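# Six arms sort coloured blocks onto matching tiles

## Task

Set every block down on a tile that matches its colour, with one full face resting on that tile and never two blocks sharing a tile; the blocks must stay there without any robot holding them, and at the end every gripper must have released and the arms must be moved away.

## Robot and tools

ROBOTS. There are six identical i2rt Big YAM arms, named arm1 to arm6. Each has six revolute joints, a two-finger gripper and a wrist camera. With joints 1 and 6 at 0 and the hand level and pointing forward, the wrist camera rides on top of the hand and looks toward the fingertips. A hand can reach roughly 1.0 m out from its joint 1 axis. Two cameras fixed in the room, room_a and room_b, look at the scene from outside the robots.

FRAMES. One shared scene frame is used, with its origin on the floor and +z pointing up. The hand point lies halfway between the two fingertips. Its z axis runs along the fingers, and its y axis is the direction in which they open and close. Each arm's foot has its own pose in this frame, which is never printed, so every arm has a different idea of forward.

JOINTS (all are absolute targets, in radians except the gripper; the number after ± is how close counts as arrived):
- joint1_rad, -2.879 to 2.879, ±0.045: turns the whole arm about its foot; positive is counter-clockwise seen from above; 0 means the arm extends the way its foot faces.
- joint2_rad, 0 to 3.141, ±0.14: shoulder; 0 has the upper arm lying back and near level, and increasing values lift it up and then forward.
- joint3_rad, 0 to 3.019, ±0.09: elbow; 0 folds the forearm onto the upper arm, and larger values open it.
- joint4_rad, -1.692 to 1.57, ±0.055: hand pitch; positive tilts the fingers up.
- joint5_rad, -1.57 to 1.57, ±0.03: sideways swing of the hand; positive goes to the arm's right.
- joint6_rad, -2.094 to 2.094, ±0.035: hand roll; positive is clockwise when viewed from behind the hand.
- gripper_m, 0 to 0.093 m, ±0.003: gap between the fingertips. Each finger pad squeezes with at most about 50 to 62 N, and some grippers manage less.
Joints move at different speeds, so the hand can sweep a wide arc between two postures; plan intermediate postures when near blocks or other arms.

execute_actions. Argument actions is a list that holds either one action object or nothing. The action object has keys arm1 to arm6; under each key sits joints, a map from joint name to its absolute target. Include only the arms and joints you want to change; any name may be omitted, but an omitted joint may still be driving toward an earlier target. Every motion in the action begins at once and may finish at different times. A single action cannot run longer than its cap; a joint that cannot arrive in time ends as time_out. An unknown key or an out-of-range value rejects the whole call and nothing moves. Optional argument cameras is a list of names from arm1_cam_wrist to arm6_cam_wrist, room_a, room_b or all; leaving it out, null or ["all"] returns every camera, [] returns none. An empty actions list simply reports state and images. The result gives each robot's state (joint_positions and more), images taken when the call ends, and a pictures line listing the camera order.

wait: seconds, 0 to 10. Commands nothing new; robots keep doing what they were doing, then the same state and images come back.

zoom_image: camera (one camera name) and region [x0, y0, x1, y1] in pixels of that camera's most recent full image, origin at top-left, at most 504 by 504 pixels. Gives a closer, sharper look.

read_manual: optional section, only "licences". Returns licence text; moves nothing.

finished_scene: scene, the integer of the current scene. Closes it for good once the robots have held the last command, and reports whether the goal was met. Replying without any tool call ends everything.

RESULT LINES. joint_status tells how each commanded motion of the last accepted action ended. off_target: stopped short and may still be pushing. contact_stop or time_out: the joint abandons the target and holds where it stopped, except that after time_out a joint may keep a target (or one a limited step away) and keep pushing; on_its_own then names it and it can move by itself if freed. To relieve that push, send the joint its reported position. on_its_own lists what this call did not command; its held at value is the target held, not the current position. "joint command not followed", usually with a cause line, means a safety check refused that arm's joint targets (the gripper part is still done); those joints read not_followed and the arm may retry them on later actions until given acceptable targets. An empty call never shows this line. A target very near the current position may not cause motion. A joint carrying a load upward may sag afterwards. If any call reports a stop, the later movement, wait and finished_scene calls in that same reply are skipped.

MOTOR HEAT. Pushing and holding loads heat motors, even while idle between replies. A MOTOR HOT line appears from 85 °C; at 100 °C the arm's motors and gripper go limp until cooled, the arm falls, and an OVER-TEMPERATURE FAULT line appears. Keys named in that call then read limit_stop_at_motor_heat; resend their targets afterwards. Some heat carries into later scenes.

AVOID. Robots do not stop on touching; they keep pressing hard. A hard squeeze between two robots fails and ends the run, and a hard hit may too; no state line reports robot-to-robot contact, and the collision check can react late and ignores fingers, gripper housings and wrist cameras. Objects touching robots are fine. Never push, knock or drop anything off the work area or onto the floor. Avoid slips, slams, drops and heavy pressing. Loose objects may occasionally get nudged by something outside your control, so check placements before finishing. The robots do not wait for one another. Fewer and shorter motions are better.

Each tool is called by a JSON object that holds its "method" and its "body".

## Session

{"method": "execute_actions", "body": {"actions": []}}

Scene clock: 0.00 s.
Motor temperatures (°C, as the motors report them): arm1=[16 16 20 16 18 18] | arm2=[17 17 18 14 16 16] | arm3=[15 16 18 15 16 18] | arm4=[17 16 19 17 16 15] | arm5=[18 17 19 16 16 15] | arm6=[16 15 20 17 14 17]
arm1.joint_positions: joint1_rad=+0.720 joint2_rad=+0.655 joint3_rad=+1.666 joint4_rad=-1.604 joint5_rad=+0.278 joint6_rad=-0.668 gripper_m=+0.095
arm1.joint_status: not commanded
arm1.hand: x=+0.1430 y=+0.3707 z=+1.3115 quat_wxyz=(-0.389, +0.198, -0.855, +0.279) (m; scene frame)
arm2.joint_positions: joint1_rad=+0.858 joint2_rad=+0.595 joint3_rad=+1.544 joint4_rad=-1.417 joint5_rad=-0.220 joint6_rad=+0.169 gripper_m=+0.095
arm2.joint_status: not commanded
arm2.hand: x=-1.3579 y=+0.0900 z=+1.3324 quat_wxyz=(+0.092, +0.843, -0.089, -0.522) (m; scene frame)
arm3.joint_positions: joint1_rad=-0.426 joint2_rad=+0.457 joint3_rad=+1.627 joint4_rad=-1.594 joint5_rad=-0.030 joint6_rad=+0.218 gripper_m=+0.094
arm3.joint_status: not commanded
arm3.hand: x=+0.9235 y=-0.4024 z=+1.3045 quat_wxyz=(-0.495, +0.135, -0.831, -0.215) (m; scene frame)
arm4.joint_positions: joint1_rad=-0.314 joint2_rad=+0.347 joint3_rad=+1.698 joint4_rad=-1.462 joint5_rad=-0.048 joint6_rad=-0.267 gripper_m=+0.095
arm4.joint_status: not commanded
arm4.hand: x=+0.4456 y=+1.5346 z=+1.3899 quat_wxyz=(-0.653, +0.044, -0.744, +0.134) (m; scene frame)
arm5.joint_positions: joint1_rad=+0.670 joint2_rad=+0.547 joint3_rad=+1.587 joint4_rad=-1.201 joint5_rad=+0.041 joint6_rad=+0.444 gripper_m=+0.094
arm5.joint_status: not commanded
arm5.hand: x=-2.2278 y=-0.6592 z=+1.3082 quat_wxyz=(+0.194, +0.759, -0.106, -0.612) (m; scene frame)
arm6.joint_positions: joint1_rad=-0.515 joint2_rad=+0.420 joint3_rad=+1.410 joint4_rad=-1.558 joint5_rad=-0.134 joint6_rad=-0.225 gripper_m=+0.094
arm6.joint_status: not commanded
arm6.hand: x=+2.0728 y=-0.9072 z=+1.2046 quat_wxyz=(-0.473, +0.284, -0.830, -0.088) (m; scene frame)
pictures: arm1_cam_wrist, arm2_cam_wrist, arm3_cam_wrist, arm4_cam_wrist, arm5_cam_wrist, arm6_cam_wrist, room_a, room_b
Images, in order (width x height): arm1_cam_wrist 504x504, arm2_cam_wrist 504x504, arm3_cam_wrist 504x504, arm4_cam_wrist 504x504, arm5_cam_wrist 504x504, arm6_cam_wrist 504x504, room_a 672x504, room_b 672x504.

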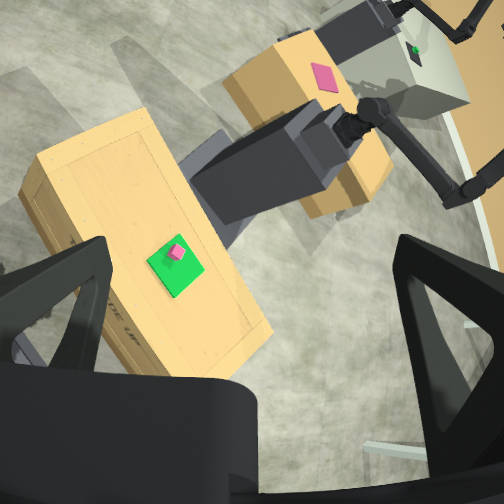

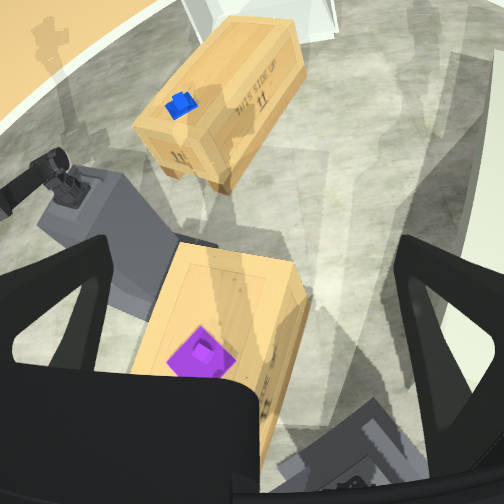

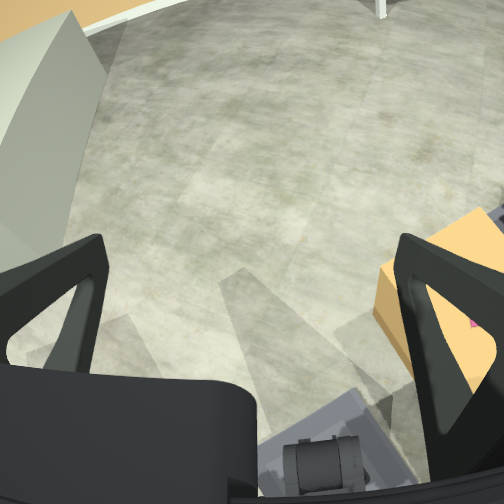

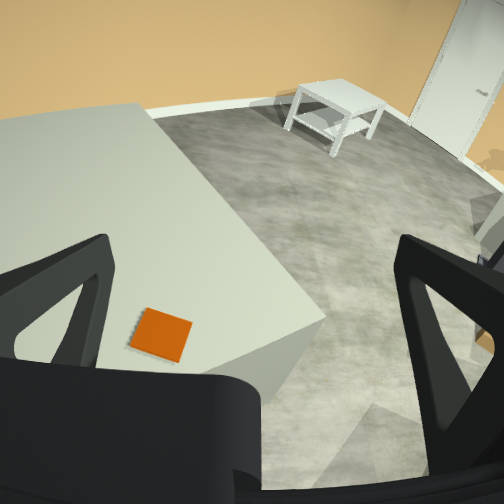

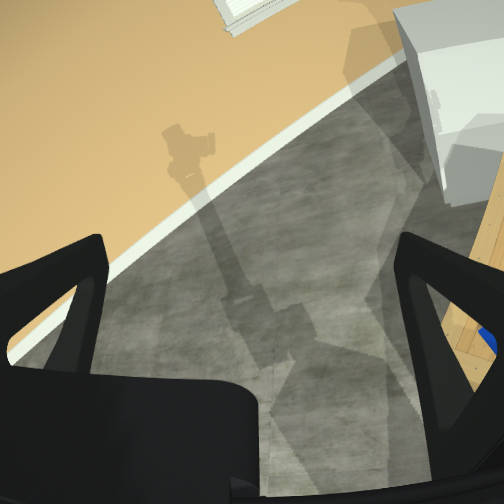

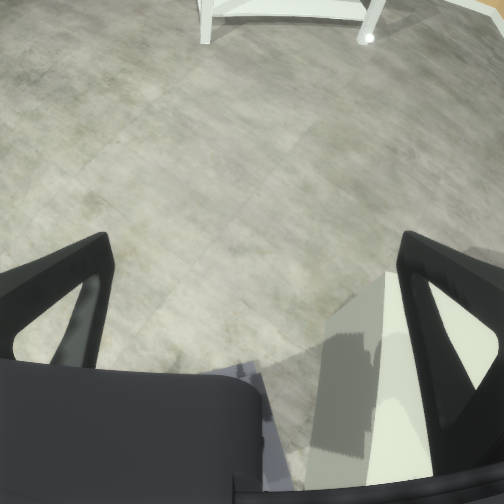

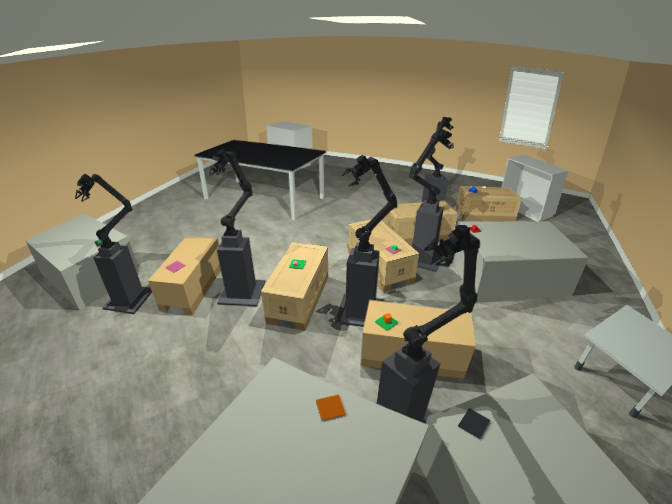

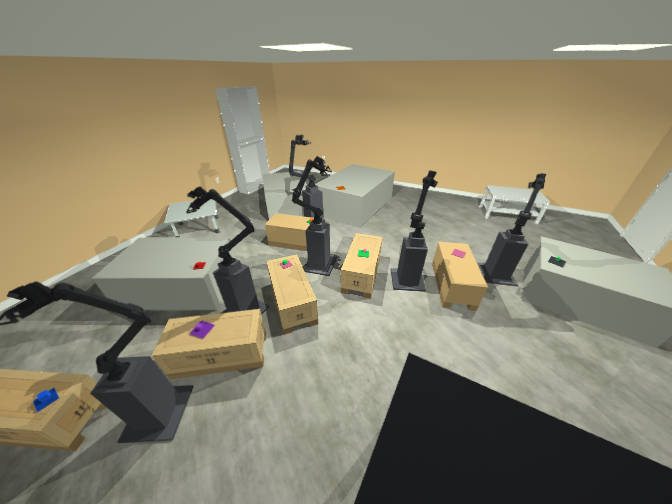

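{"method": "execute_actions", "body": {"actions": [{"arm1":{"joints":{"joint1_rad":-2.15,"joint2_rad":1.5,"joint3_rad":1.3,"joint4_rad":-0.85,"joint5_rad":0,"joint6_rad":0}},"arm3":{"joints":{"joint1_rad":1.39,"joint2_rad":1.5,"joint3_rad":1.3,"joint4_rad":-0.85,"joint5_rad":0,"joint6_rad":0}},"arm4":{"joints":{"joint1_rad":-2.0,"joint2_rad":1.5,"joint3_rad":1.3,"joint4_rad":-0.85,"joint5_rad":0,"joint6_rad":0}},"arm6":{"joints":{"joint1_rad":-1.5,"joint2_rad":1.5,"joint3_rad":1.3,"joint4_rad":-0.85,"joint5_rad":0,"joint6_rad":0}}}], "cameras": ["arm1_cam_wrist","arm3_cam_wrist","arm4_cam_wrist","arm6_cam_wrist","room_b"]}}

Scene clock: 5.27 s.
Motor temperatures (°C, as the motors report them): arm1=[16 16 21 16 18 18] | arm2=[17 17 19 14 16 16] | arm3=[15 16 19 15 16 18] | arm4=[17 17 19 17 16 15] | arm5=[18 17 19 16 16 15] | arm6=[16 16 20 17 14 17]
arm1.joint_positions: joint1_rad=-2.154 joint2_rad=+1.511 joint3_rad=+1.291 joint4_rad=-0.858 joint5_rad=+0.000 joint6_rad=-0.007 gripper_m=+0.095
arm1.joint_status: all done
arm1.hand: x=-0.5638 y=+0.3187 z=+0.9213 quat_wxyz=(-0.022, -0.964, -0.102, +0.244) (m; scene frame)
arm2.joint_positions: joint1_rad=+0.858 joint2_rad=+0.595 joint3_rad=+1.544 joint4_rad=-1.417 joint5_rad=-0.220 joint6_rad=+0.169 gripper_m=+0.095
arm2.joint_status: not commanded
arm2.hand: x=-1.3579 y=+0.0900 z=+1.3324 quat_wxyz=(+0.092, +0.843, -0.089, -0.522) (m; scene frame)
arm3.joint_positions: joint1_rad=+1.394 joint2_rad=+1.513 joint3_rad=+1.289 joint4_rad=-0.865 joint5_rad=+0.000 joint6_rad=+0.010 gripper_m=+0.094
arm3.joint_status: all done
arm3.hand: x=+0.4581 y=-0.0511 z=+0.9147 quat_wxyz=(-0.093, +0.892, -0.379, -0.228) (m; scene frame)
arm4.joint_positions: joint1_rad=-2.003 joint2_rad=+1.502 joint3_rad=+1.280 joint4_rad=-0.861 joint5_rad=+0.000 joint6_rad=-0.009 gripper_m=+0.095
arm4.joint_status: all done
arm4.hand: x=+0.2598 y=+1.0048 z=+0.9334 quat_wxyz=(-0.142, -0.781, -0.576, +0.196) (m; scene frame)
arm5.joint_positions: joint1_rad=+0.670 joint2_rad=+0.547 joint3_rad=+1.587 joint4_rad=-1.201 joint5_rad=+0.041 joint6_rad=+0.444 gripper_m=+0.094
arm5.joint_status: not commanded
arm5.hand: x=-2.2278 y=-0.6592 z=+1.3082 quat_wxyz=(+0.194, +0.759, -0.106, -0.612) (m; scene frame)
arm6.joint_positions: joint1_rad=-1.508 joint2_rad=+1.487 joint3_rad=+1.301 joint4_rad=-0.870 joint5_rad=-0.001 joint6_rad=-0.008 gripper_m=+0.094
arm6.joint_status: all done
arm6.hand: x=+2.4142 y=-1.3012 z=+0.9010 quat_wxyz=(-0.242, -0.297, -0.920, +0.083) (m; scene frame)
pictures: arm1_cam_wrist, arm3_cam_wrist, arm4_cam_wrist, arm6_cam_wrist, room_b
Images, in order (width x height): arm1_cam_wrist 504x504, arm3_cam_wrist 504x504, arm4_cam_wrist 504x504, arm6_cam_wrist 504x504, room_b 672x504.

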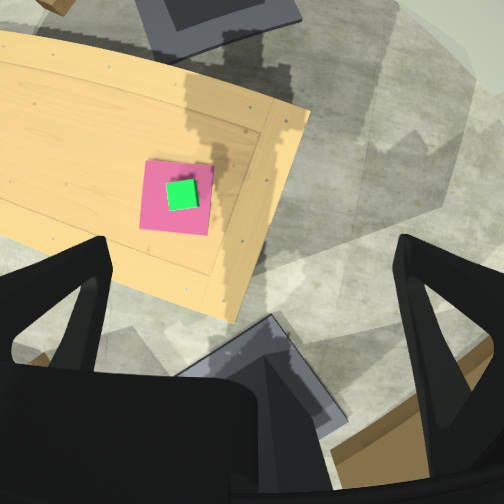

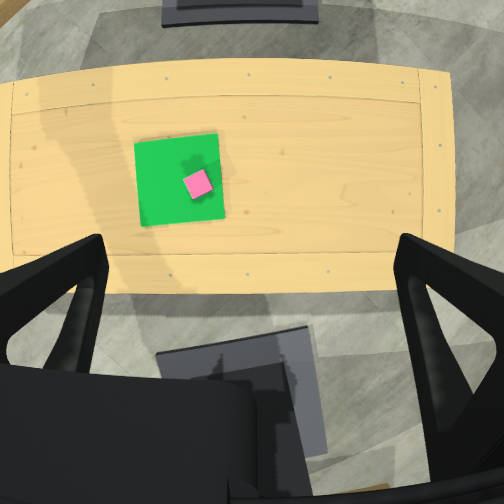

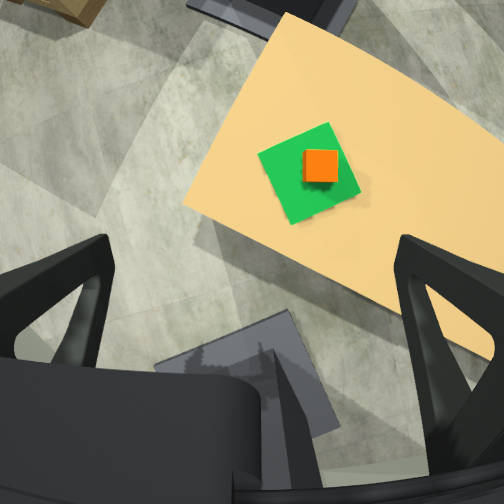

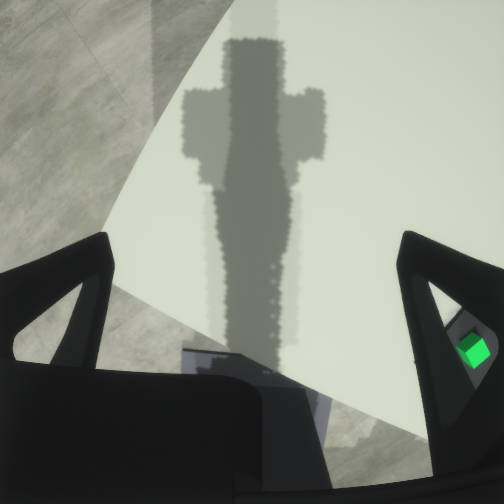

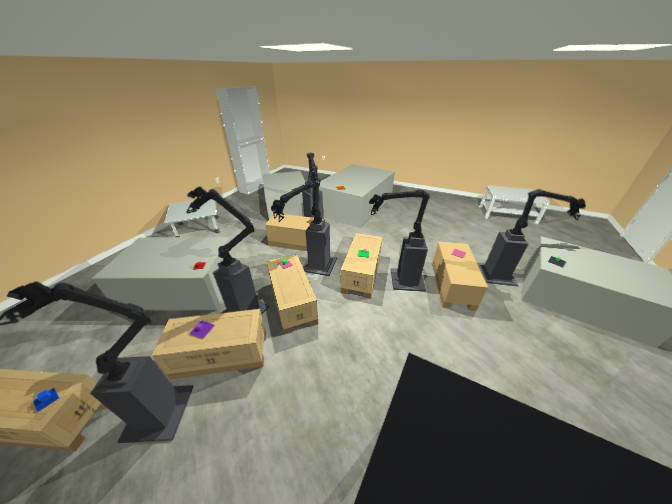

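{"method": "execute_actions", "body": {"actions": [{"arm1":{"joints":{"joint1_rad":-1.95,"joint2_rad":2.336,"joint3_rad":1.47,"joint4_rad":-0.68,"joint6_rad":0.13}},"arm3":{"joints":{"joint1_rad":1.545,"joint2_rad":2.33,"joint3_rad":1.51,"joint4_rad":-0.72,"joint6_rad":-0.24}},"arm4":{"joints":{"joint1_rad":-2.19,"joint2_rad":2.42,"joint3_rad":1.635,"joint4_rad":-0.745,"joint6_rad":-0.19}},"arm6":{"joints":{"joint1_rad":-2.25,"joint3_rad":1.15,"joint4_rad":-0.72}}}], "cameras": ["arm1_cam_wrist","arm3_cam_wrist","arm4_cam_wrist","arm6_cam_wrist"]}}

Scene clock: 9.20 s.
Motor temperatures (°C, as the motors report them): arm1=[16 16 22 16 18 18] | arm2=[17 17 19 15 16 16] | arm3=[15 17 20 15 16 18] | arm4=[17 17 21 17 16 15] | arm5=[18 17 20 16 16 15] | arm6=[16 16 21 17 14 17]
arm1.joint_positions: joint1_rad=-1.941 joint2_rad=+2.338 joint3_rad=+1.453 joint4_rad=-0.682 joint5_rad=+0.000 joint6_rad=+0.121 gripper_m=+0.095
arm1.joint_status: all done
arm1.hand: x=-0.5482 y=+0.1992 z=+0.5229 quat_wxyz=(+0.001, -0.989, -0.147, +0.004) (m; scene frame)
arm2.joint_positions: joint1_rad=+0.858 joint2_rad=+0.595 joint3_rad=+1.544 joint4_rad=-1.417 joint5_rad=-0.220 joint6_rad=+0.169 gripper_m=+0.095
arm2.joint_status: not commanded
arm2.hand: x=-1.3579 y=+0.0900 z=+1.3324 quat_wxyz=(+0.092, +0.843, -0.089, -0.522) (m; scene frame)
arm3.joint_positions: joint1_rad=+1.554 joint2_rad=+2.330 joint3_rad=+1.483 joint4_rad=-0.722 joint5_rad=+0.000 joint6_rad=-0.228 gripper_m=+0.094
arm3.joint_status: all done
arm3.hand: x=+0.3701 y=-0.0966 z=+0.5319 quat_wxyz=(-0.004, +0.980, -0.201, -0.008) (m; scene frame)
arm4.joint_positions: joint1_rad=-2.198 joint2_rad=+2.437 joint3_rad=+1.604 joint4_rad=-0.745 joint5_rad=+0.000 joint6_rad=-0.180 gripper_m=+0.095
arm4.joint_status: all done
arm4.hand: x=+0.1328 y=+0.9969 z=+0.5170 quat_wxyz=(+0.002, -0.812, -0.583, -0.003) (m; scene frame)
arm5.joint_positions: joint1_rad=+0.670 joint2_rad=+0.547 joint3_rad=+1.587 joint4_rad=-1.201 joint5_rad=+0.041 joint6_rad=+0.444 gripper_m=+0.094
arm5.joint_status: not commanded
arm5.hand: x=-2.2278 y=-0.6592 z=+1.3082 quat_wxyz=(+0.194, +0.759, -0.106, -0.612) (m; scene frame)
arm6.joint_positions: joint1_rad=-2.254 joint2_rad=+1.487 joint3_rad=+1.154 joint4_rad=-0.736 joint5_rad=+0.000 joint6_rad=-0.006 gripper_m=+0.094
arm6.joint_status: all done
arm6.hand: x=+2.0690 y=-1.5004 z=+0.8477 quat_wxyz=(-0.193, -0.614, -0.748, +0.162) (m; scene frame)
pictures: arm1_cam_wrist, arm3_cam_wrist, arm4_cam_wrist, arm6_cam_wrist
Images, in order (width x height): arm1_cam_wrist 504x504, arm3_cam_wrist 504x504, arm4_cam_wrist 504x504, arm6_cam_wrist 504x504.

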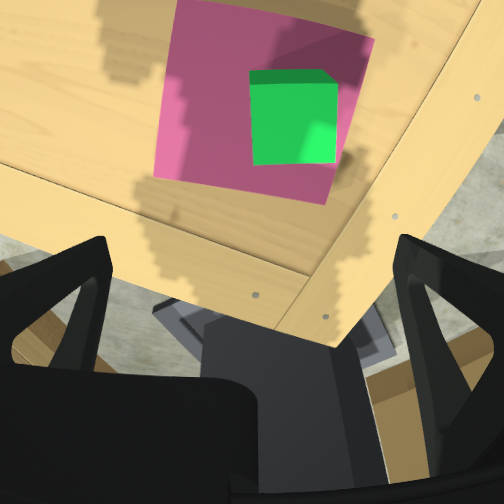

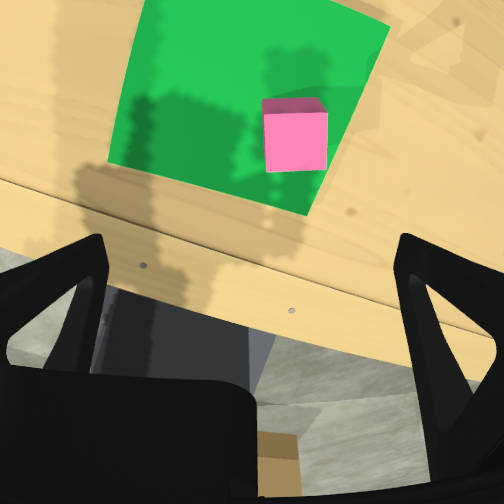

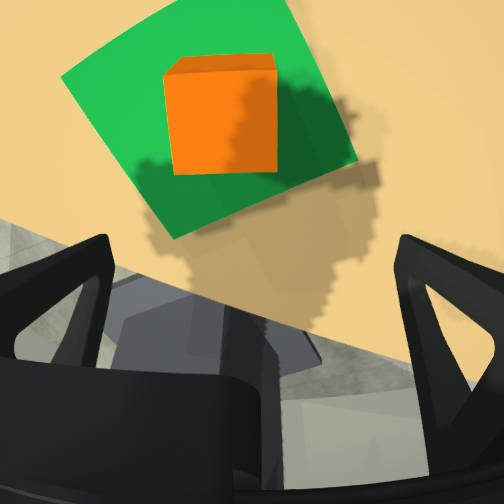

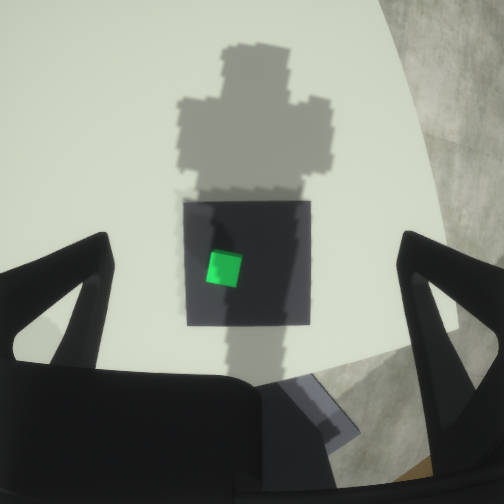

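{"method": "execute_actions", "body": {"actions": [{"arm1":{"joints":{"joint1_rad":-1.99,"joint2_rad":2.575,"joint3_rad":1.585,"joint4_rad":-0.55,"joint6_rad":0.07}},"arm3":{"joints":{"joint1_rad":1.50,"joint2_rad":2.57,"joint3_rad":1.59,"joint4_rad":-0.56,"joint6_rad":-0.3}},"arm4":{"joints":{"joint1_rad":-2.162,"joint2_rad":2.61,"joint3_rad":1.74,"joint4_rad":-0.655}},"arm6":{"joints":{"joint1_rad":-2.19,"joint2_rad":1.83,"joint4_rad":-0.885,"joint6_rad":0.21}}}], "cameras": ["arm1_cam_wrist","arm3_cam_wrist","arm4_cam_wrist","arm6_cam_wrist"]}}

Scene clock: 14.87 s.
Motor temperatures (°C, as the motors report them): arm1=[16 17 22 16 18 18] | arm2=[17 17 20 15 16 16] | arm3=[15 18 20 15 16 18] | arm4=[17 18 21 17 16 15] | arm5=[18 17 20 16 16 15] | arm6=[16 16 21 17 14 17]
arm1.joint_positions: joint1_rad=-1.989 joint2_rad=+2.586 joint3_rad=+1.575 joint4_rad=-0.556 joint5_rad=+0.000 joint6_rad=+0.079 gripper_m=+0.095
arm1.joint_status: all done
arm1.hand: x=-0.5653 y=+0.2226 z=+0.4116 quat_wxyz=(+0.002, -0.990, -0.144, +0.003) (m; scene frame)
arm2.joint_positions: joint1_rad=+0.858 joint2_rad=+0.595 joint3_rad=+1.544 joint4_rad=-1.417 joint5_rad=-0.220 joint6_rad=+0.169 gripper_m=+0.095
arm2.joint_status: not commanded
arm2.hand: x=-1.3579 y=+0.0900 z=+1.3324 quat_wxyz=(+0.092, +0.843, -0.089, -0.522) (m; scene frame)
arm3.joint_positions: joint1_rad=+1.497 joint2_rad=+2.581 joint3_rad=+1.576 joint4_rad=-0.572 joint5_rad=-0.003 joint6_rad=-0.288 gripper_m=+0.094
arm3.joint_status: all done
arm3.hand: x=+0.3910 y=-0.0720 z=+0.4112 quat_wxyz=(+0.000, +0.980, -0.199, -0.005) (m; scene frame)
arm4.joint_positions: joint1_rad=-2.165 joint2_rad=+2.622 joint3_rad=+1.725 joint4_rad=-0.657 joint5_rad=+0.000 joint6_rad=-0.180 gripper_m=+0.095
arm4.joint_status: all done
arm4.hand: x=+0.1427 y=+0.9719 z=+0.4368 quat_wxyz=(-0.004, -0.802, -0.597, +0.008) (m; scene frame)
arm5.joint_positions: joint1_rad=+0.670 joint2_rad=+0.547 joint3_rad=+1.587 joint4_rad=-1.201 joint5_rad=+0.041 joint6_rad=+0.444 gripper_m=+0.094
arm5.joint_status: not commanded
arm5.hand: x=-2.2278 y=-0.6592 z=+1.3082 quat_wxyz=(+0.194, +0.759, -0.106, -0.612) (m; scene frame)
arm6.joint_positions: joint1_rad=-2.188 joint2_rad=+1.832 joint3_rad=+1.145 joint4_rad=-0.873 joint5_rad=+0.000 joint6_rad=+0.201 gripper_m=+0.094
arm6.joint_status: all done
arm6.hand: x=+2.0899 y=-1.4417 z=+0.6644 quat_wxyz=(-0.007, -0.687, -0.726, +0.006) (m; scene frame)
pictures: arm1_cam_wrist, arm3_cam_wrist, arm4_cam_wrist, arm6_cam_wrist
Images, in order (width x height): arm1_cam_wrist 504x504, arm3_cam_wrist 504x504, arm4_cam_wrist 504x504, arm6_cam_wrist 504x504.

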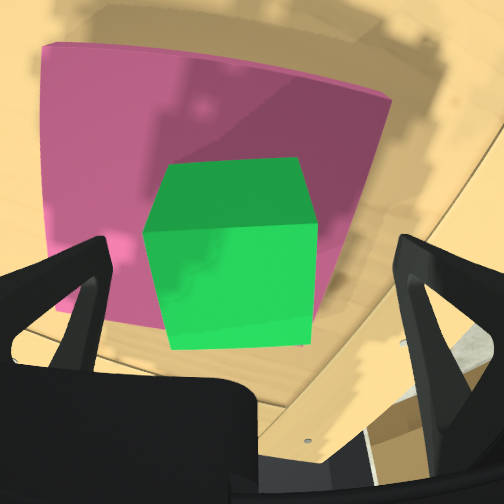

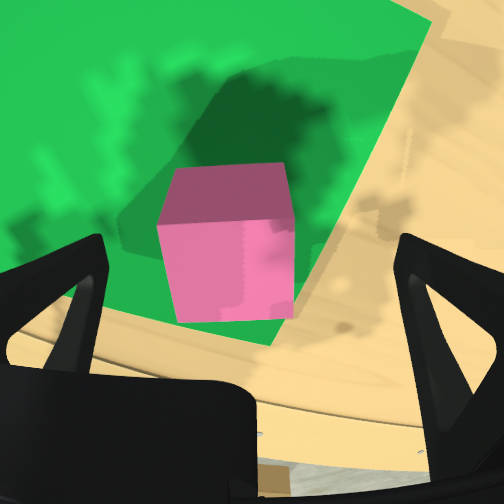

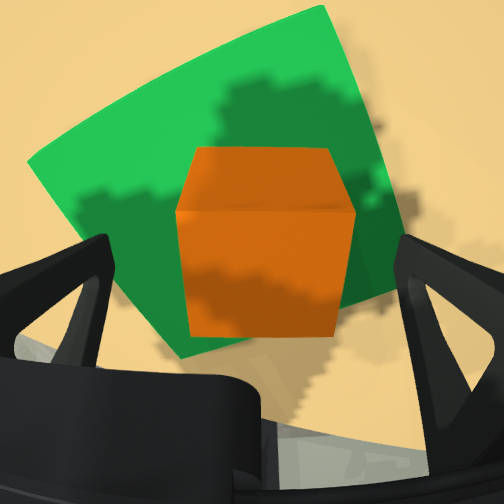

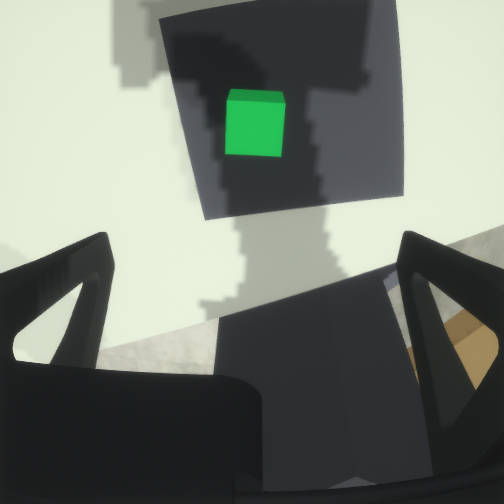

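{"method": "execute_actions", "body": {"actions": [{"arm1":{"joints":{"joint2_rad":2.62}},"arm3":{"joints":{"joint2_rad":2.615,"joint4_rad":-0.54}},"arm4":{"joints":{"joint2_rad":2.665,"joint4_rad":-0.635}},"arm6":{"joints":{"joint2_rad":2.13,"joint3_rad":1.05,"joint4_rad":-0.485}}}], "cameras": ["arm1_cam_wrist","arm3_cam_wrist","arm4_cam_wrist","arm6_cam_wrist"]}}

Scene clock: 17.40 s.
Motor temperatures (°C, as the motors report them): arm1=[16 18 22 16 18 18] | arm2=[17 17 20 15 16 16] | arm3=[15 18 20 15 16 18] | arm4=[17 19 21 17 16 15] | arm5=[18 17 21 16 16 15] | arm6=[16 16 21 17 14 17]
arm1.joint_positions: joint1_rad=-1.989 joint2_rad=+2.611 joint3_rad=+1.575 joint4_rad=-0.556 joint5_rad=+0.000 joint6_rad=+0.079 gripper_m=+0.095
arm1.joint_status: all done
arm1.hand: x=-0.5553 y=+0.2265 z=+0.3978 quat_wxyz=(+0.004, -0.989, -0.144, -0.009) (m; scene frame)
arm2.joint_positions: joint1_rad=+0.858 joint2_rad=+0.595 joint3_rad=+1.544 joint4_rad=-1.417 joint5_rad=-0.220 joint6_rad=+0.169 gripper_m=+0.095
arm2.joint_status: not commanded
arm2.hand: x=-1.3579 y=+0.0900 z=+1.3324 quat_wxyz=(+0.092, +0.843, -0.089, -0.522) (m; scene frame)
arm3.joint_positions: joint1_rad=+1.497 joint2_rad=+2.594 joint3_rad=+1.576 joint4_rad=-0.554 joint5_rad=-0.003 joint6_rad=-0.289 gripper_m=+0.094
arm3.joint_status: all done
arm3.hand: x=+0.3916 y=-0.0725 z=+0.4042 quat_wxyz=(-0.002, +0.980, -0.198, -0.008) (m; scene frame)
arm4.joint_positions: joint1_rad=-2.165 joint2_rad=+2.656 joint3_rad=+1.725 joint4_rad=-0.644 joint5_rad=+0.000 joint6_rad=-0.180 gripper_m=+0.095
arm4.joint_status: all done
arm4.hand: x=+0.1478 y=+0.9818 z=+0.4165 quat_wxyz=(+0.001, -0.802, -0.597, -0.002) (m; scene frame)
arm5.joint_positions: joint1_rad=+0.670 joint2_rad=+0.547 joint3_rad=+1.587 joint4_rad=-1.201 joint5_rad=+0.041 joint6_rad=+0.444 gripper_m=+0.094
arm5.joint_status: not commanded
arm5.hand: x=-2.2278 y=-0.6592 z=+1.3082 quat_wxyz=(+0.194, +0.759, -0.106, -0.612) (m; scene frame)
arm6.joint_positions: joint1_rad=-2.190 joint2_rad=+2.102 joint3_rad=+1.055 joint4_rad=-0.502 joint5_rad=-0.003 joint6_rad=+0.203 gripper_m=+0.094
arm6.joint_status: all done
arm6.hand: x=+2.0852 y=-1.4285 z=+0.5194 quat_wxyz=(-0.012, -0.689, -0.725, +0.008) (m; scene frame)
pictures: arm1_cam_wrist, arm3_cam_wrist, arm4_cam_wrist, arm6_cam_wrist
Images, in order (width x height): arm1_cam_wrist 504x504, arm3_cam_wrist 504x504, arm4_cam_wrist 504x504, arm6_cam_wrist 504x504.

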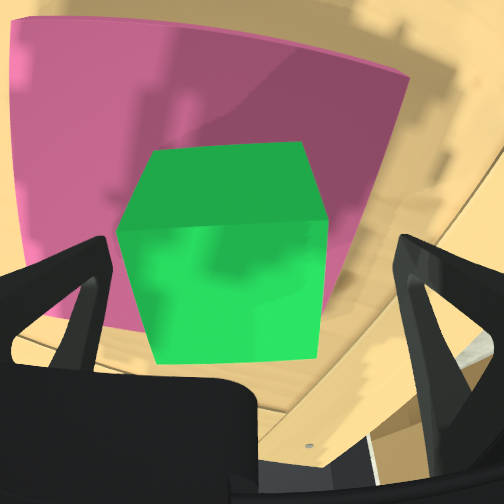

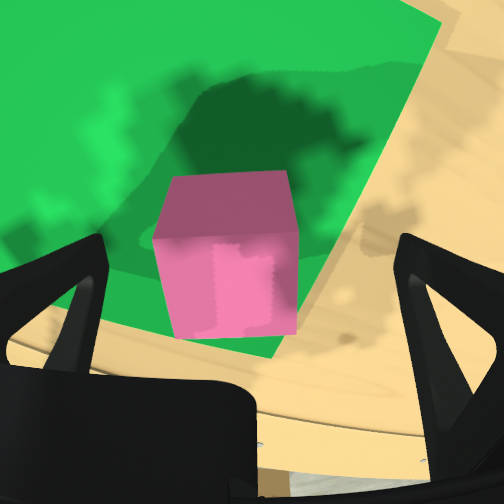

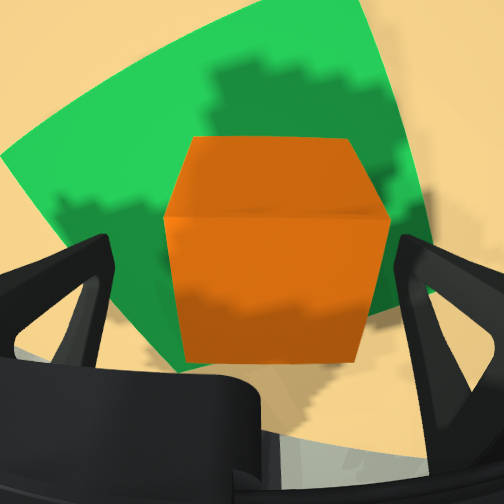

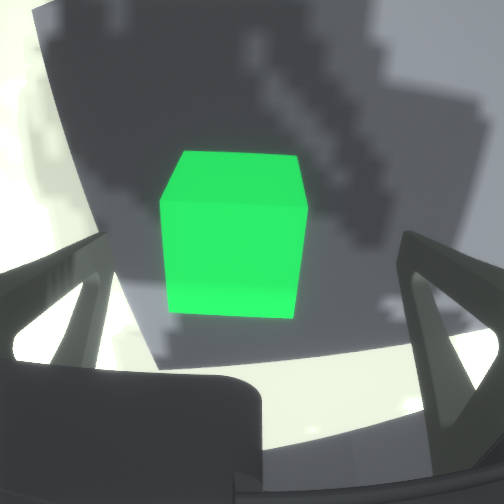

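{"method": "execute_actions", "body": {"actions": [{"arm1":{"joints":{"gripper_m":0}},"arm3":{"joints":{"gripper_m":0}},"arm4":{"joints":{"gripper_m":0}},"arm6":{"joints":{"joint2_rad":2.16}}}], "cameras": ["arm6_cam_wrist","arm3_cam_wrist"]}}

Scene clock: 18.97 s.
Motor temperatures (°C, as the motors report them): arm1=[16 18 22 16 18 18] | arm2=[17 17 20 15 16 16] | arm3=[15 18 20 15 16 18] | arm4=[17 19 21 17 16 15] | arm5=[18 17 21 16 16 15] | arm6=[16 16 21 17 14 17]
arm1.joint_positions: joint1_rad=-1.989 joint2_rad=+2.611 joint3_rad=+1.575 joint4_rad=-0.556 joint5_rad=+0.000 joint6_rad=+0.078 gripper_m=+0.042
arm1.joint_status: gripper_m off_target (ended at +0.042, target +0.000)
arm1.hand: x=-0.5553 y=+0.2265 z=+0.3978 quat_wxyz=(+0.004, -0.989, -0.145, -0.009) (m; scene frame)
arm2.joint_positions: joint1_rad=+0.858 joint2_rad=+0.595 joint3_rad=+1.544 joint4_rad=-1.417 joint5_rad=-0.220 joint6_rad=+0.169 gripper_m=+0.095
arm2.joint_status: not commanded
arm2.hand: x=-1.3579 y=+0.0900 z=+1.3324 quat_wxyz=(+0.092, +0.843, -0.089, -0.522) (m; scene frame)
arm3.joint_positions: joint1_rad=+1.497 joint2_rad=+2.595 joint3_rad=+1.576 joint4_rad=-0.554 joint5_rad=-0.002 joint6_rad=-0.289 gripper_m=+0.031
arm3.joint_status: gripper_m off_target (ended at +0.031, target +0.000)
arm3.hand: x=+0.3919 y=-0.0727 z=+0.4037 quat_wxyz=(-0.002, +0.980, -0.198, -0.007) (m; scene frame)
arm4.joint_positions: joint1_rad=-2.165 joint2_rad=+2.656 joint3_rad=+1.725 joint4_rad=-0.643 joint5_rad=+0.001 joint6_rad=-0.181 gripper_m=+0.047
arm4.joint_status: gripper_m off_target (ended at +0.047, target +0.000)
arm4.hand: x=+0.1476 y=+0.9817 z=+0.4165 quat_wxyz=(+0.001, -0.802, -0.597, -0.001) (m; scene frame)
arm5.joint_positions: joint1_rad=+0.670 joint2_rad=+0.547 joint3_rad=+1.587 joint4_rad=-1.201 joint5_rad=+0.041 joint6_rad=+0.444 gripper_m=+0.094
arm5.joint_status: not commanded
arm5.hand: x=-2.2278 y=-0.6592 z=+1.3082 quat_wxyz=(+0.194, +0.759, -0.106, -0.612) (m; scene frame)
arm6.joint_positions: joint1_rad=-2.190 joint2_rad=+2.105 joint3_rad=+1.055 joint4_rad=-0.500 joint5_rad=-0.002 joint6_rad=+0.203 gripper_m=+0.094
arm6.joint_status: all done
arm6.hand: x=+2.0850 y=-1.4279 z=+0.5181 quat_wxyz=(-0.011, -0.689, -0.725, +0.008) (m; scene frame)
pictures: arm3_cam_wrist, arm6_cam_wrist
Images, in order (width x height): arm3_cam_wrist 504x504, arm6_cam_wrist 504x504.

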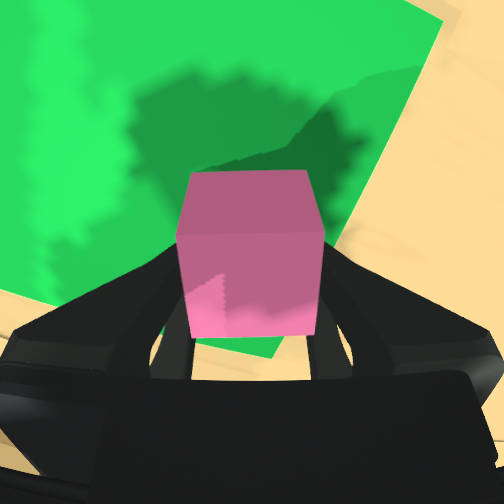

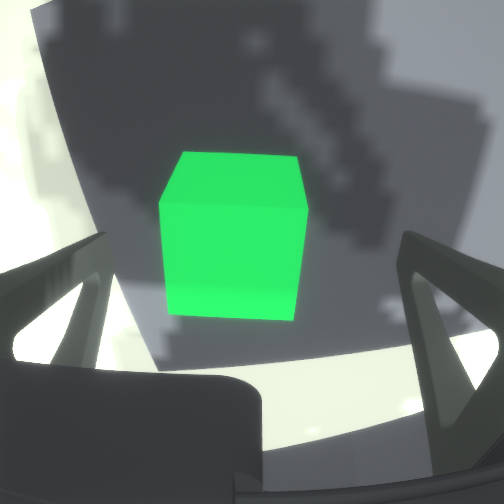

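{"method": "execute_actions", "body": {"actions": [{"arm1":{"joints":{"joint2_rad":1.7,"joint3_rad":1.27,"joint4_rad":-1.0}},"arm3":{"joints":{"joint2_rad":1.7,"joint3_rad":1.27,"joint4_rad":-1.0}},"arm4":{"joints":{"joint2_rad":1.6,"joint3_rad":1.27,"joint4_rad":-1.0}},"arm6":{"joints":{"joint2_rad":2.095,"gripper_m":0}}}], "cameras": ["arm6_cam_wrist"]}}

{"method": "execute_actions", "body": {"actions": [{"arm1":{"joints":{"joint1_rad":2.07}},"arm3":{"joints":{"joint1_rad":-1.2,"joint4_rad":-0.5,"joint6_rad":0}},"arm4":{"joints":{"joint1_rad":-0.3,"joint4_rad":-0.95,"joint6_rad":0}},"arm6":{"joints":{"joint2_rad":1.5,"joint3_rad":1.1,"joint4_rad":-1.0}}}], "cameras": ["arm1_cam_wrist","arm3_cam_wrist","arm4_cam_wrist","room_a"]}}

Scene clock: 23.13 s.
Motor temperatures (°C, as the motors report them): arm1=[16 18 22 16 18 18] | arm2=[17 17 21 15 16 16] | arm3=[15 19 20 15 16 18] | arm4=[17 19 21 17 16 15] | arm5=[18 17 21 16 16 15] | arm6=[16 17 21 17 14 17]
arm1.joint_positions: joint1_rad=-1.989 joint2_rad=+1.698 joint3_rad=+1.264 joint4_rad=-0.990 joint5_rad=+0.000 joint6_rad=+0.078 gripper_m=+0.042
arm1.joint_status: all done
arm1.hand: x=-0.5048 y=+0.2440 z=+0.8023 quat_wxyz=(-0.014, -0.987, -0.144, +0.073) (m; scene frame)
arm2.joint_positions: joint1_rad=+0.858 joint2_rad=+0.595 joint3_rad=+1.544 joint4_rad=-1.417 joint5_rad=-0.220 joint6_rad=+0.169 gripper_m=+0.095
arm2.joint_status: not commanded
arm2.hand: x=-1.3579 y=+0.0900 z=+1.3324 quat_wxyz=(+0.092, +0.843, -0.089, -0.522) (m; scene frame)
arm3.joint_positions: joint1_rad=+1.497 joint2_rad=+1.693 joint3_rad=+1.261 joint4_rad=-0.986 joint5_rad=-0.002 joint6_rad=-0.289 gripper_m=+0.031
arm3.joint_status: all done
arm3.hand: x=+0.4440 y=-0.1148 z=+0.7998 quat_wxyz=(-0.038, +0.977, -0.198, -0.076) (m; scene frame)
arm4.joint_positions: joint1_rad=-2.165 joint2_rad=+1.596 joint3_rad=+1.260 joint4_rad=-0.995 joint5_rad=+0.001 joint6_rad=-0.181 gripper_m=+0.047
arm4.joint_status: all done
arm4.hand: x=+0.1920 y=+1.0687 z=+0.8639 quat_wxyz=(-0.053, -0.796, -0.593, +0.107) (m; scene frame)
arm5.joint_positions: joint1_rad=+0.670 joint2_rad=+0.547 joint3_rad=+1.587 joint4_rad=-1.201 joint5_rad=+0.041 joint6_rad=+0.444 gripper_m=+0.094
arm5.joint_status: not commanded
arm5.hand: x=-2.2278 y=-0.6592 z=+1.3082 quat_wxyz=(+0.194, +0.759, -0.106, -0.612) (m; scene frame)
arm6.joint_positions: joint1_rad=-2.190 joint2_rad=+2.105 joint3_rad=+1.055 joint4_rad=-0.500 joint5_rad=+0.002 joint6_rad=+0.203 gripper_m=+0.031
arm6.joint_status: gripper_m off_target (ended at +0.031, target +0.000); the others done
arm6.hand: x=+2.0843 y=-1.4282 z=+0.5182 quat_wxyz=(-0.010, -0.689, -0.725, +0.009) (m; scene frame)
pictures: arm6_cam_wrist
Images, in order (width x height): arm6_cam_wrist 504x504.

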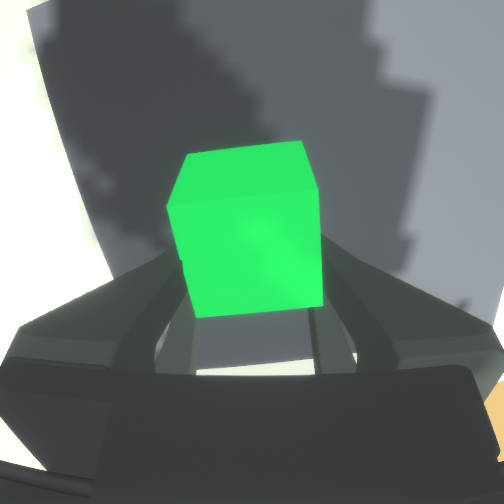

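Scene clock: 26.20 s.
Motor temperatures (°C, as the motors report them): arm1=[16 18 22 16 18 18] | arm2=[17 17 21 15 16 16] | arm3=[15 19 21 15 16 18] | arm4=[17 19 21 17 16 15] | arm5=[18 17 21 16 16 15] | arm6=[16 17 22 17 14 17]
arm1.joint_positions: joint1_rad=+2.076 joint2_rad=+1.703 joint3_rad=+1.264 joint4_rad=-0.990 joint5_rad=+0.000 joint6_rad=+0.077 gripper_m=+0.042
arm1.joint_status: all done
arm1.hand: x=+0.1237 y=+0.9301 z=+0.7997 quat_wxyz=(-0.054, +0.569, -0.819, -0.048) (m; scene frame)
arm2.joint_positions: joint1_rad=+0.858 joint2_rad=+0.595 joint3_rad=+1.544 joint4_rad=-1.417 joint5_rad=-0.220 joint6_rad=+0.169 gripper_m=+0.095
arm2.joint_status: not commanded
arm2.hand: x=-1.3579 y=+0.0900 z=+1.3324 quat_wxyz=(+0.092, +0.843, -0.089, -0.522) (m; scene frame)
arm3.joint_positions: joint1_rad=-1.207 joint2_rad=+1.699 joint3_rad=+1.261 joint4_rad=-0.513 joint5_rad=+0.000 joint6_rad=-0.010 gripper_m=+0.031
arm3.joint_status: all done
arm3.hand: x=+1.4524 y=-0.6009 z=+0.8216 quat_wxyz=(-0.295, -0.115, -0.948, +0.036) (m; scene frame)
arm4.joint_positions: joint1_rad=-0.295 joint2_rad=+1.605 joint3_rad=+1.260 joint4_rad=-0.954 joint5_rad=-0.001 joint6_rad=-0.010 gripper_m=+0.048
arm4.joint_status: all done
arm4.hand: x=+0.9483 y=+1.4392 z=+0.8621 quat_wxyz=(-0.135, -0.080, -0.987, +0.012) (m; scene frame)
arm5.joint_positions: joint1_rad=+0.670 joint2_rad=+0.547 joint3_rad=+1.587 joint4_rad=-1.201 joint5_rad=+0.041 joint6_rad=+0.444 gripper_m=+0.094
arm5.joint_status: not commanded
arm5.hand: x=-2.2278 y=-0.6592 z=+1.3082 quat_wxyz=(+0.194, +0.759, -0.106, -0.612) (m; scene frame)
arm6.joint_positions: joint1_rad=-2.190 joint2_rad=+1.482 joint3_rad=+1.076 joint4_rad=-0.984 joint5_rad=+0.002 joint6_rad=+0.203 gripper_m=+0.031
arm6.joint_status: all done
arm6.hand: x=+2.0805 y=-1.4099 z=+0.7944 quat_wxyz=(-0.078, -0.686, -0.721, +0.052) (m; scene frame)
pictures: arm1_cam_wrist, arm3_cam_wrist, arm4_cam_wrist, room_a
Images, in order (width x height): arm1_cam_wrist 504x504, arm3_cam_wrist 504x504, arm4_cam_wrist 504x504, room_a 672x504.

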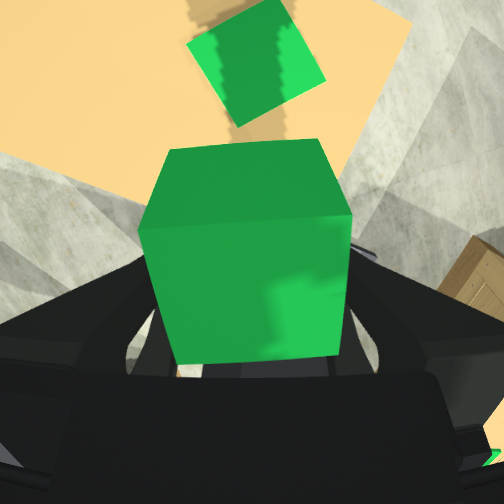

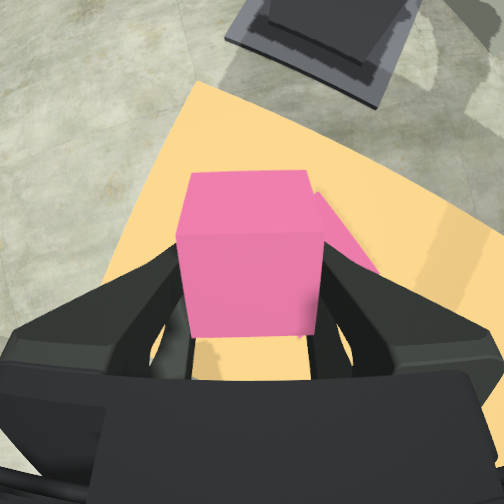

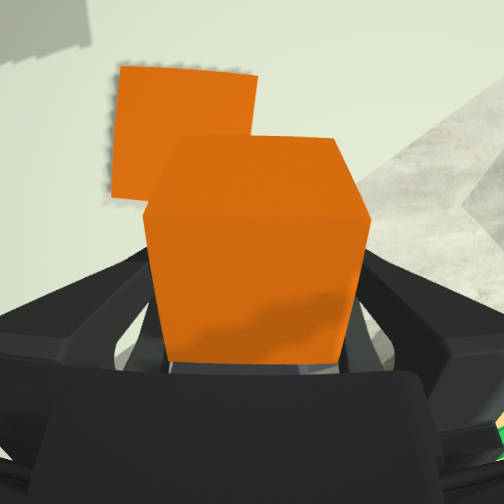

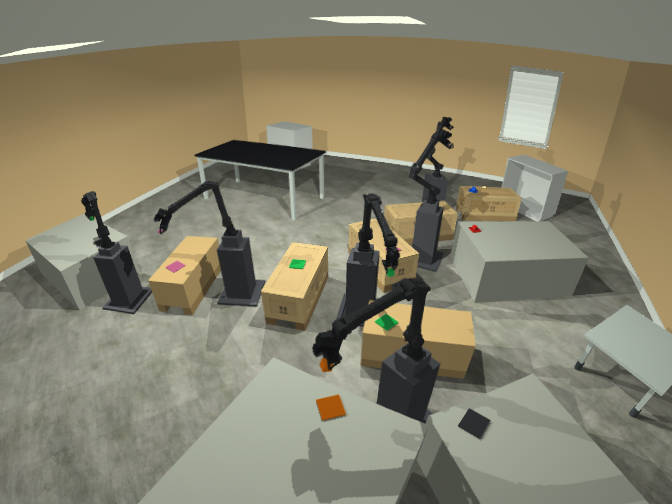

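{"method": "execute_actions", "body": {"actions": [{"arm1":{"joints":{"joint1_rad":2.055,"joint2_rad":2.525,"joint3_rad":1.545,"joint4_rad":-0.565,"joint6_rad":-0.42}},"arm3":{"joints":{"joint1_rad":-1.344,"joint2_rad":2.455,"joint3_rad":1.51,"joint4_rad":-0.61,"joint6_rad":-0.79}},"arm4":{"joints":{"joint1_rad":-0.175,"joint2_rad":1.99,"joint3_rad":1.35,"joint4_rad":-0.885,"joint6_rad":0.2}},"arm6":{"joints":{"joint1_rad":0.8}}}], "cameras": ["arm1_cam_wrist","arm3_cam_wrist","arm4_cam_wrist","arm6_cam_wrist"]}}

Scene clock: 31.33 s.
Motor temperatures (°C, as the motors report them): arm1=[16 18 23 16 18 18] | arm2=[17 17 21 15 16 16] | arm3=[15 19 21 15 16 18] | arm4=[17 19 22 17 16 15] | arm5=[18 17 21 16 16 15] | arm6=[16 17 22 17 14 17]
arm1.joint_positions: joint1_rad=+2.066 joint2_rad=+2.526 joint3_rad=+1.524 joint4_rad=-0.575 joint5_rad=+0.000 joint6_rad=-0.411 gripper_m=+0.042
arm1.joint_status: all done
arm1.hand: x=+0.1431 y=+0.9825 z=+0.4346 quat_wxyz=(+0.003, +0.749, -0.663, -0.002) (m; scene frame)
arm2.joint_positions: joint1_rad=+0.858 joint2_rad=+0.595 joint3_rad=+1.544 joint4_rad=-1.417 joint5_rad=-0.220 joint6_rad=+0.169 gripper_m=+0.095
arm2.joint_status: not commanded
arm2.hand: x=-1.3579 y=+0.0900 z=+1.3324 quat_wxyz=(+0.092, +0.843, -0.089, -0.522) (m; scene frame)
arm3.joint_positions: joint1_rad=-1.351 joint2_rad=+2.457 joint3_rad=+1.488 joint4_rad=-0.606 joint5_rad=+0.000 joint6_rad=-0.778 gripper_m=+0.031
arm3.joint_status: all done
arm3.hand: x=+1.3695 y=-0.6628 z=+0.4434 quat_wxyz=(+0.008, +0.190, -0.982, -0.007) (m; scene frame)
arm4.joint_positions: joint1_rad=-0.165 joint2_rad=+2.016 joint3_rad=+1.324 joint4_rad=-0.888 joint5_rad=+0.000 joint6_rad=+0.190 gripper_m=+0.048
arm4.joint_status: all done
arm4.hand: x=+0.9655 y=+1.5067 z=+0.6747 quat_wxyz=(+0.005, -0.116, -0.993, +0.000) (m; scene frame)
arm5.joint_positions: joint1_rad=+0.670 joint2_rad=+0.547 joint3_rad=+1.587 joint4_rad=-1.201 joint5_rad=+0.041 joint6_rad=+0.444 gripper_m=+0.094
arm5.joint_status: not commanded
arm5.hand: x=-2.2278 y=-0.6592 z=+1.3082 quat_wxyz=(+0.194, +0.759, -0.106, -0.612) (m; scene frame)
arm6.joint_positions: joint1_rad=+0.804 joint2_rad=+1.482 joint3_rad=+1.076 joint4_rad=-0.984 joint5_rad=+0.000 joint6_rad=+0.204 gripper_m=+0.031
arm6.joint_status: all done
arm6.hand: x=+1.9211 y=-0.5246 z=+0.7883 quat_wxyz=(-0.050, +0.669, -0.738, -0.070) (m; scene frame)
pictures: arm1_cam_wrist, arm3_cam_wrist, arm4_cam_wrist, arm6_cam_wrist
Images, in order (width x height): arm1_cam_wrist 504x504, arm3_cam_wrist 504x504, arm4_cam_wrist 504x504, arm6_cam_wrist 504x504.

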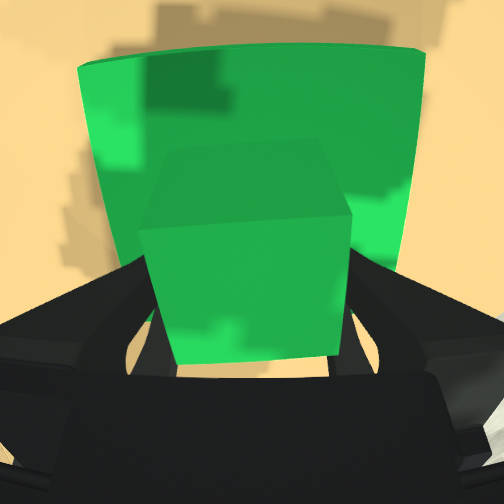

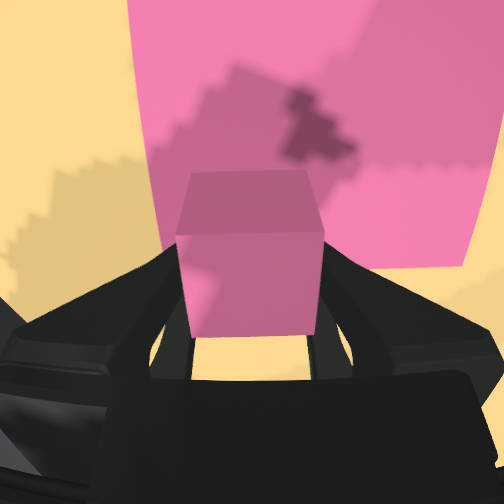

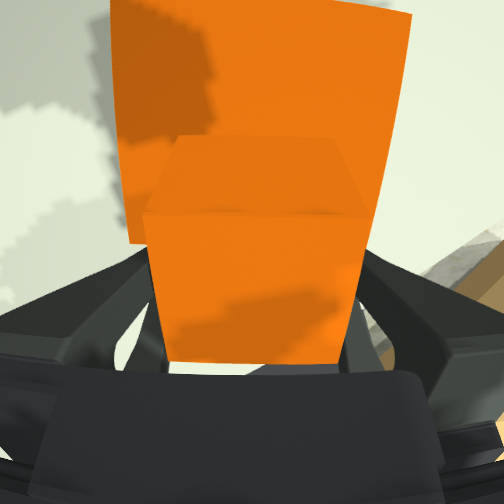

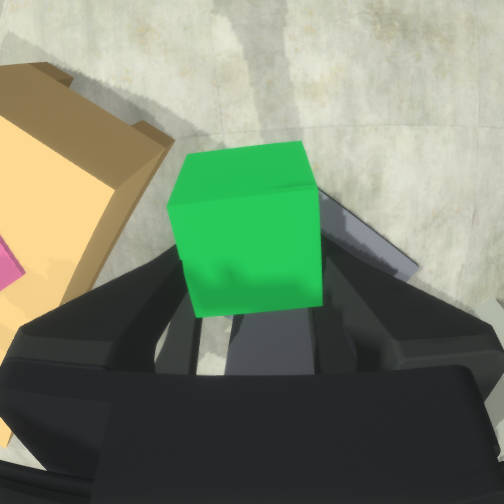

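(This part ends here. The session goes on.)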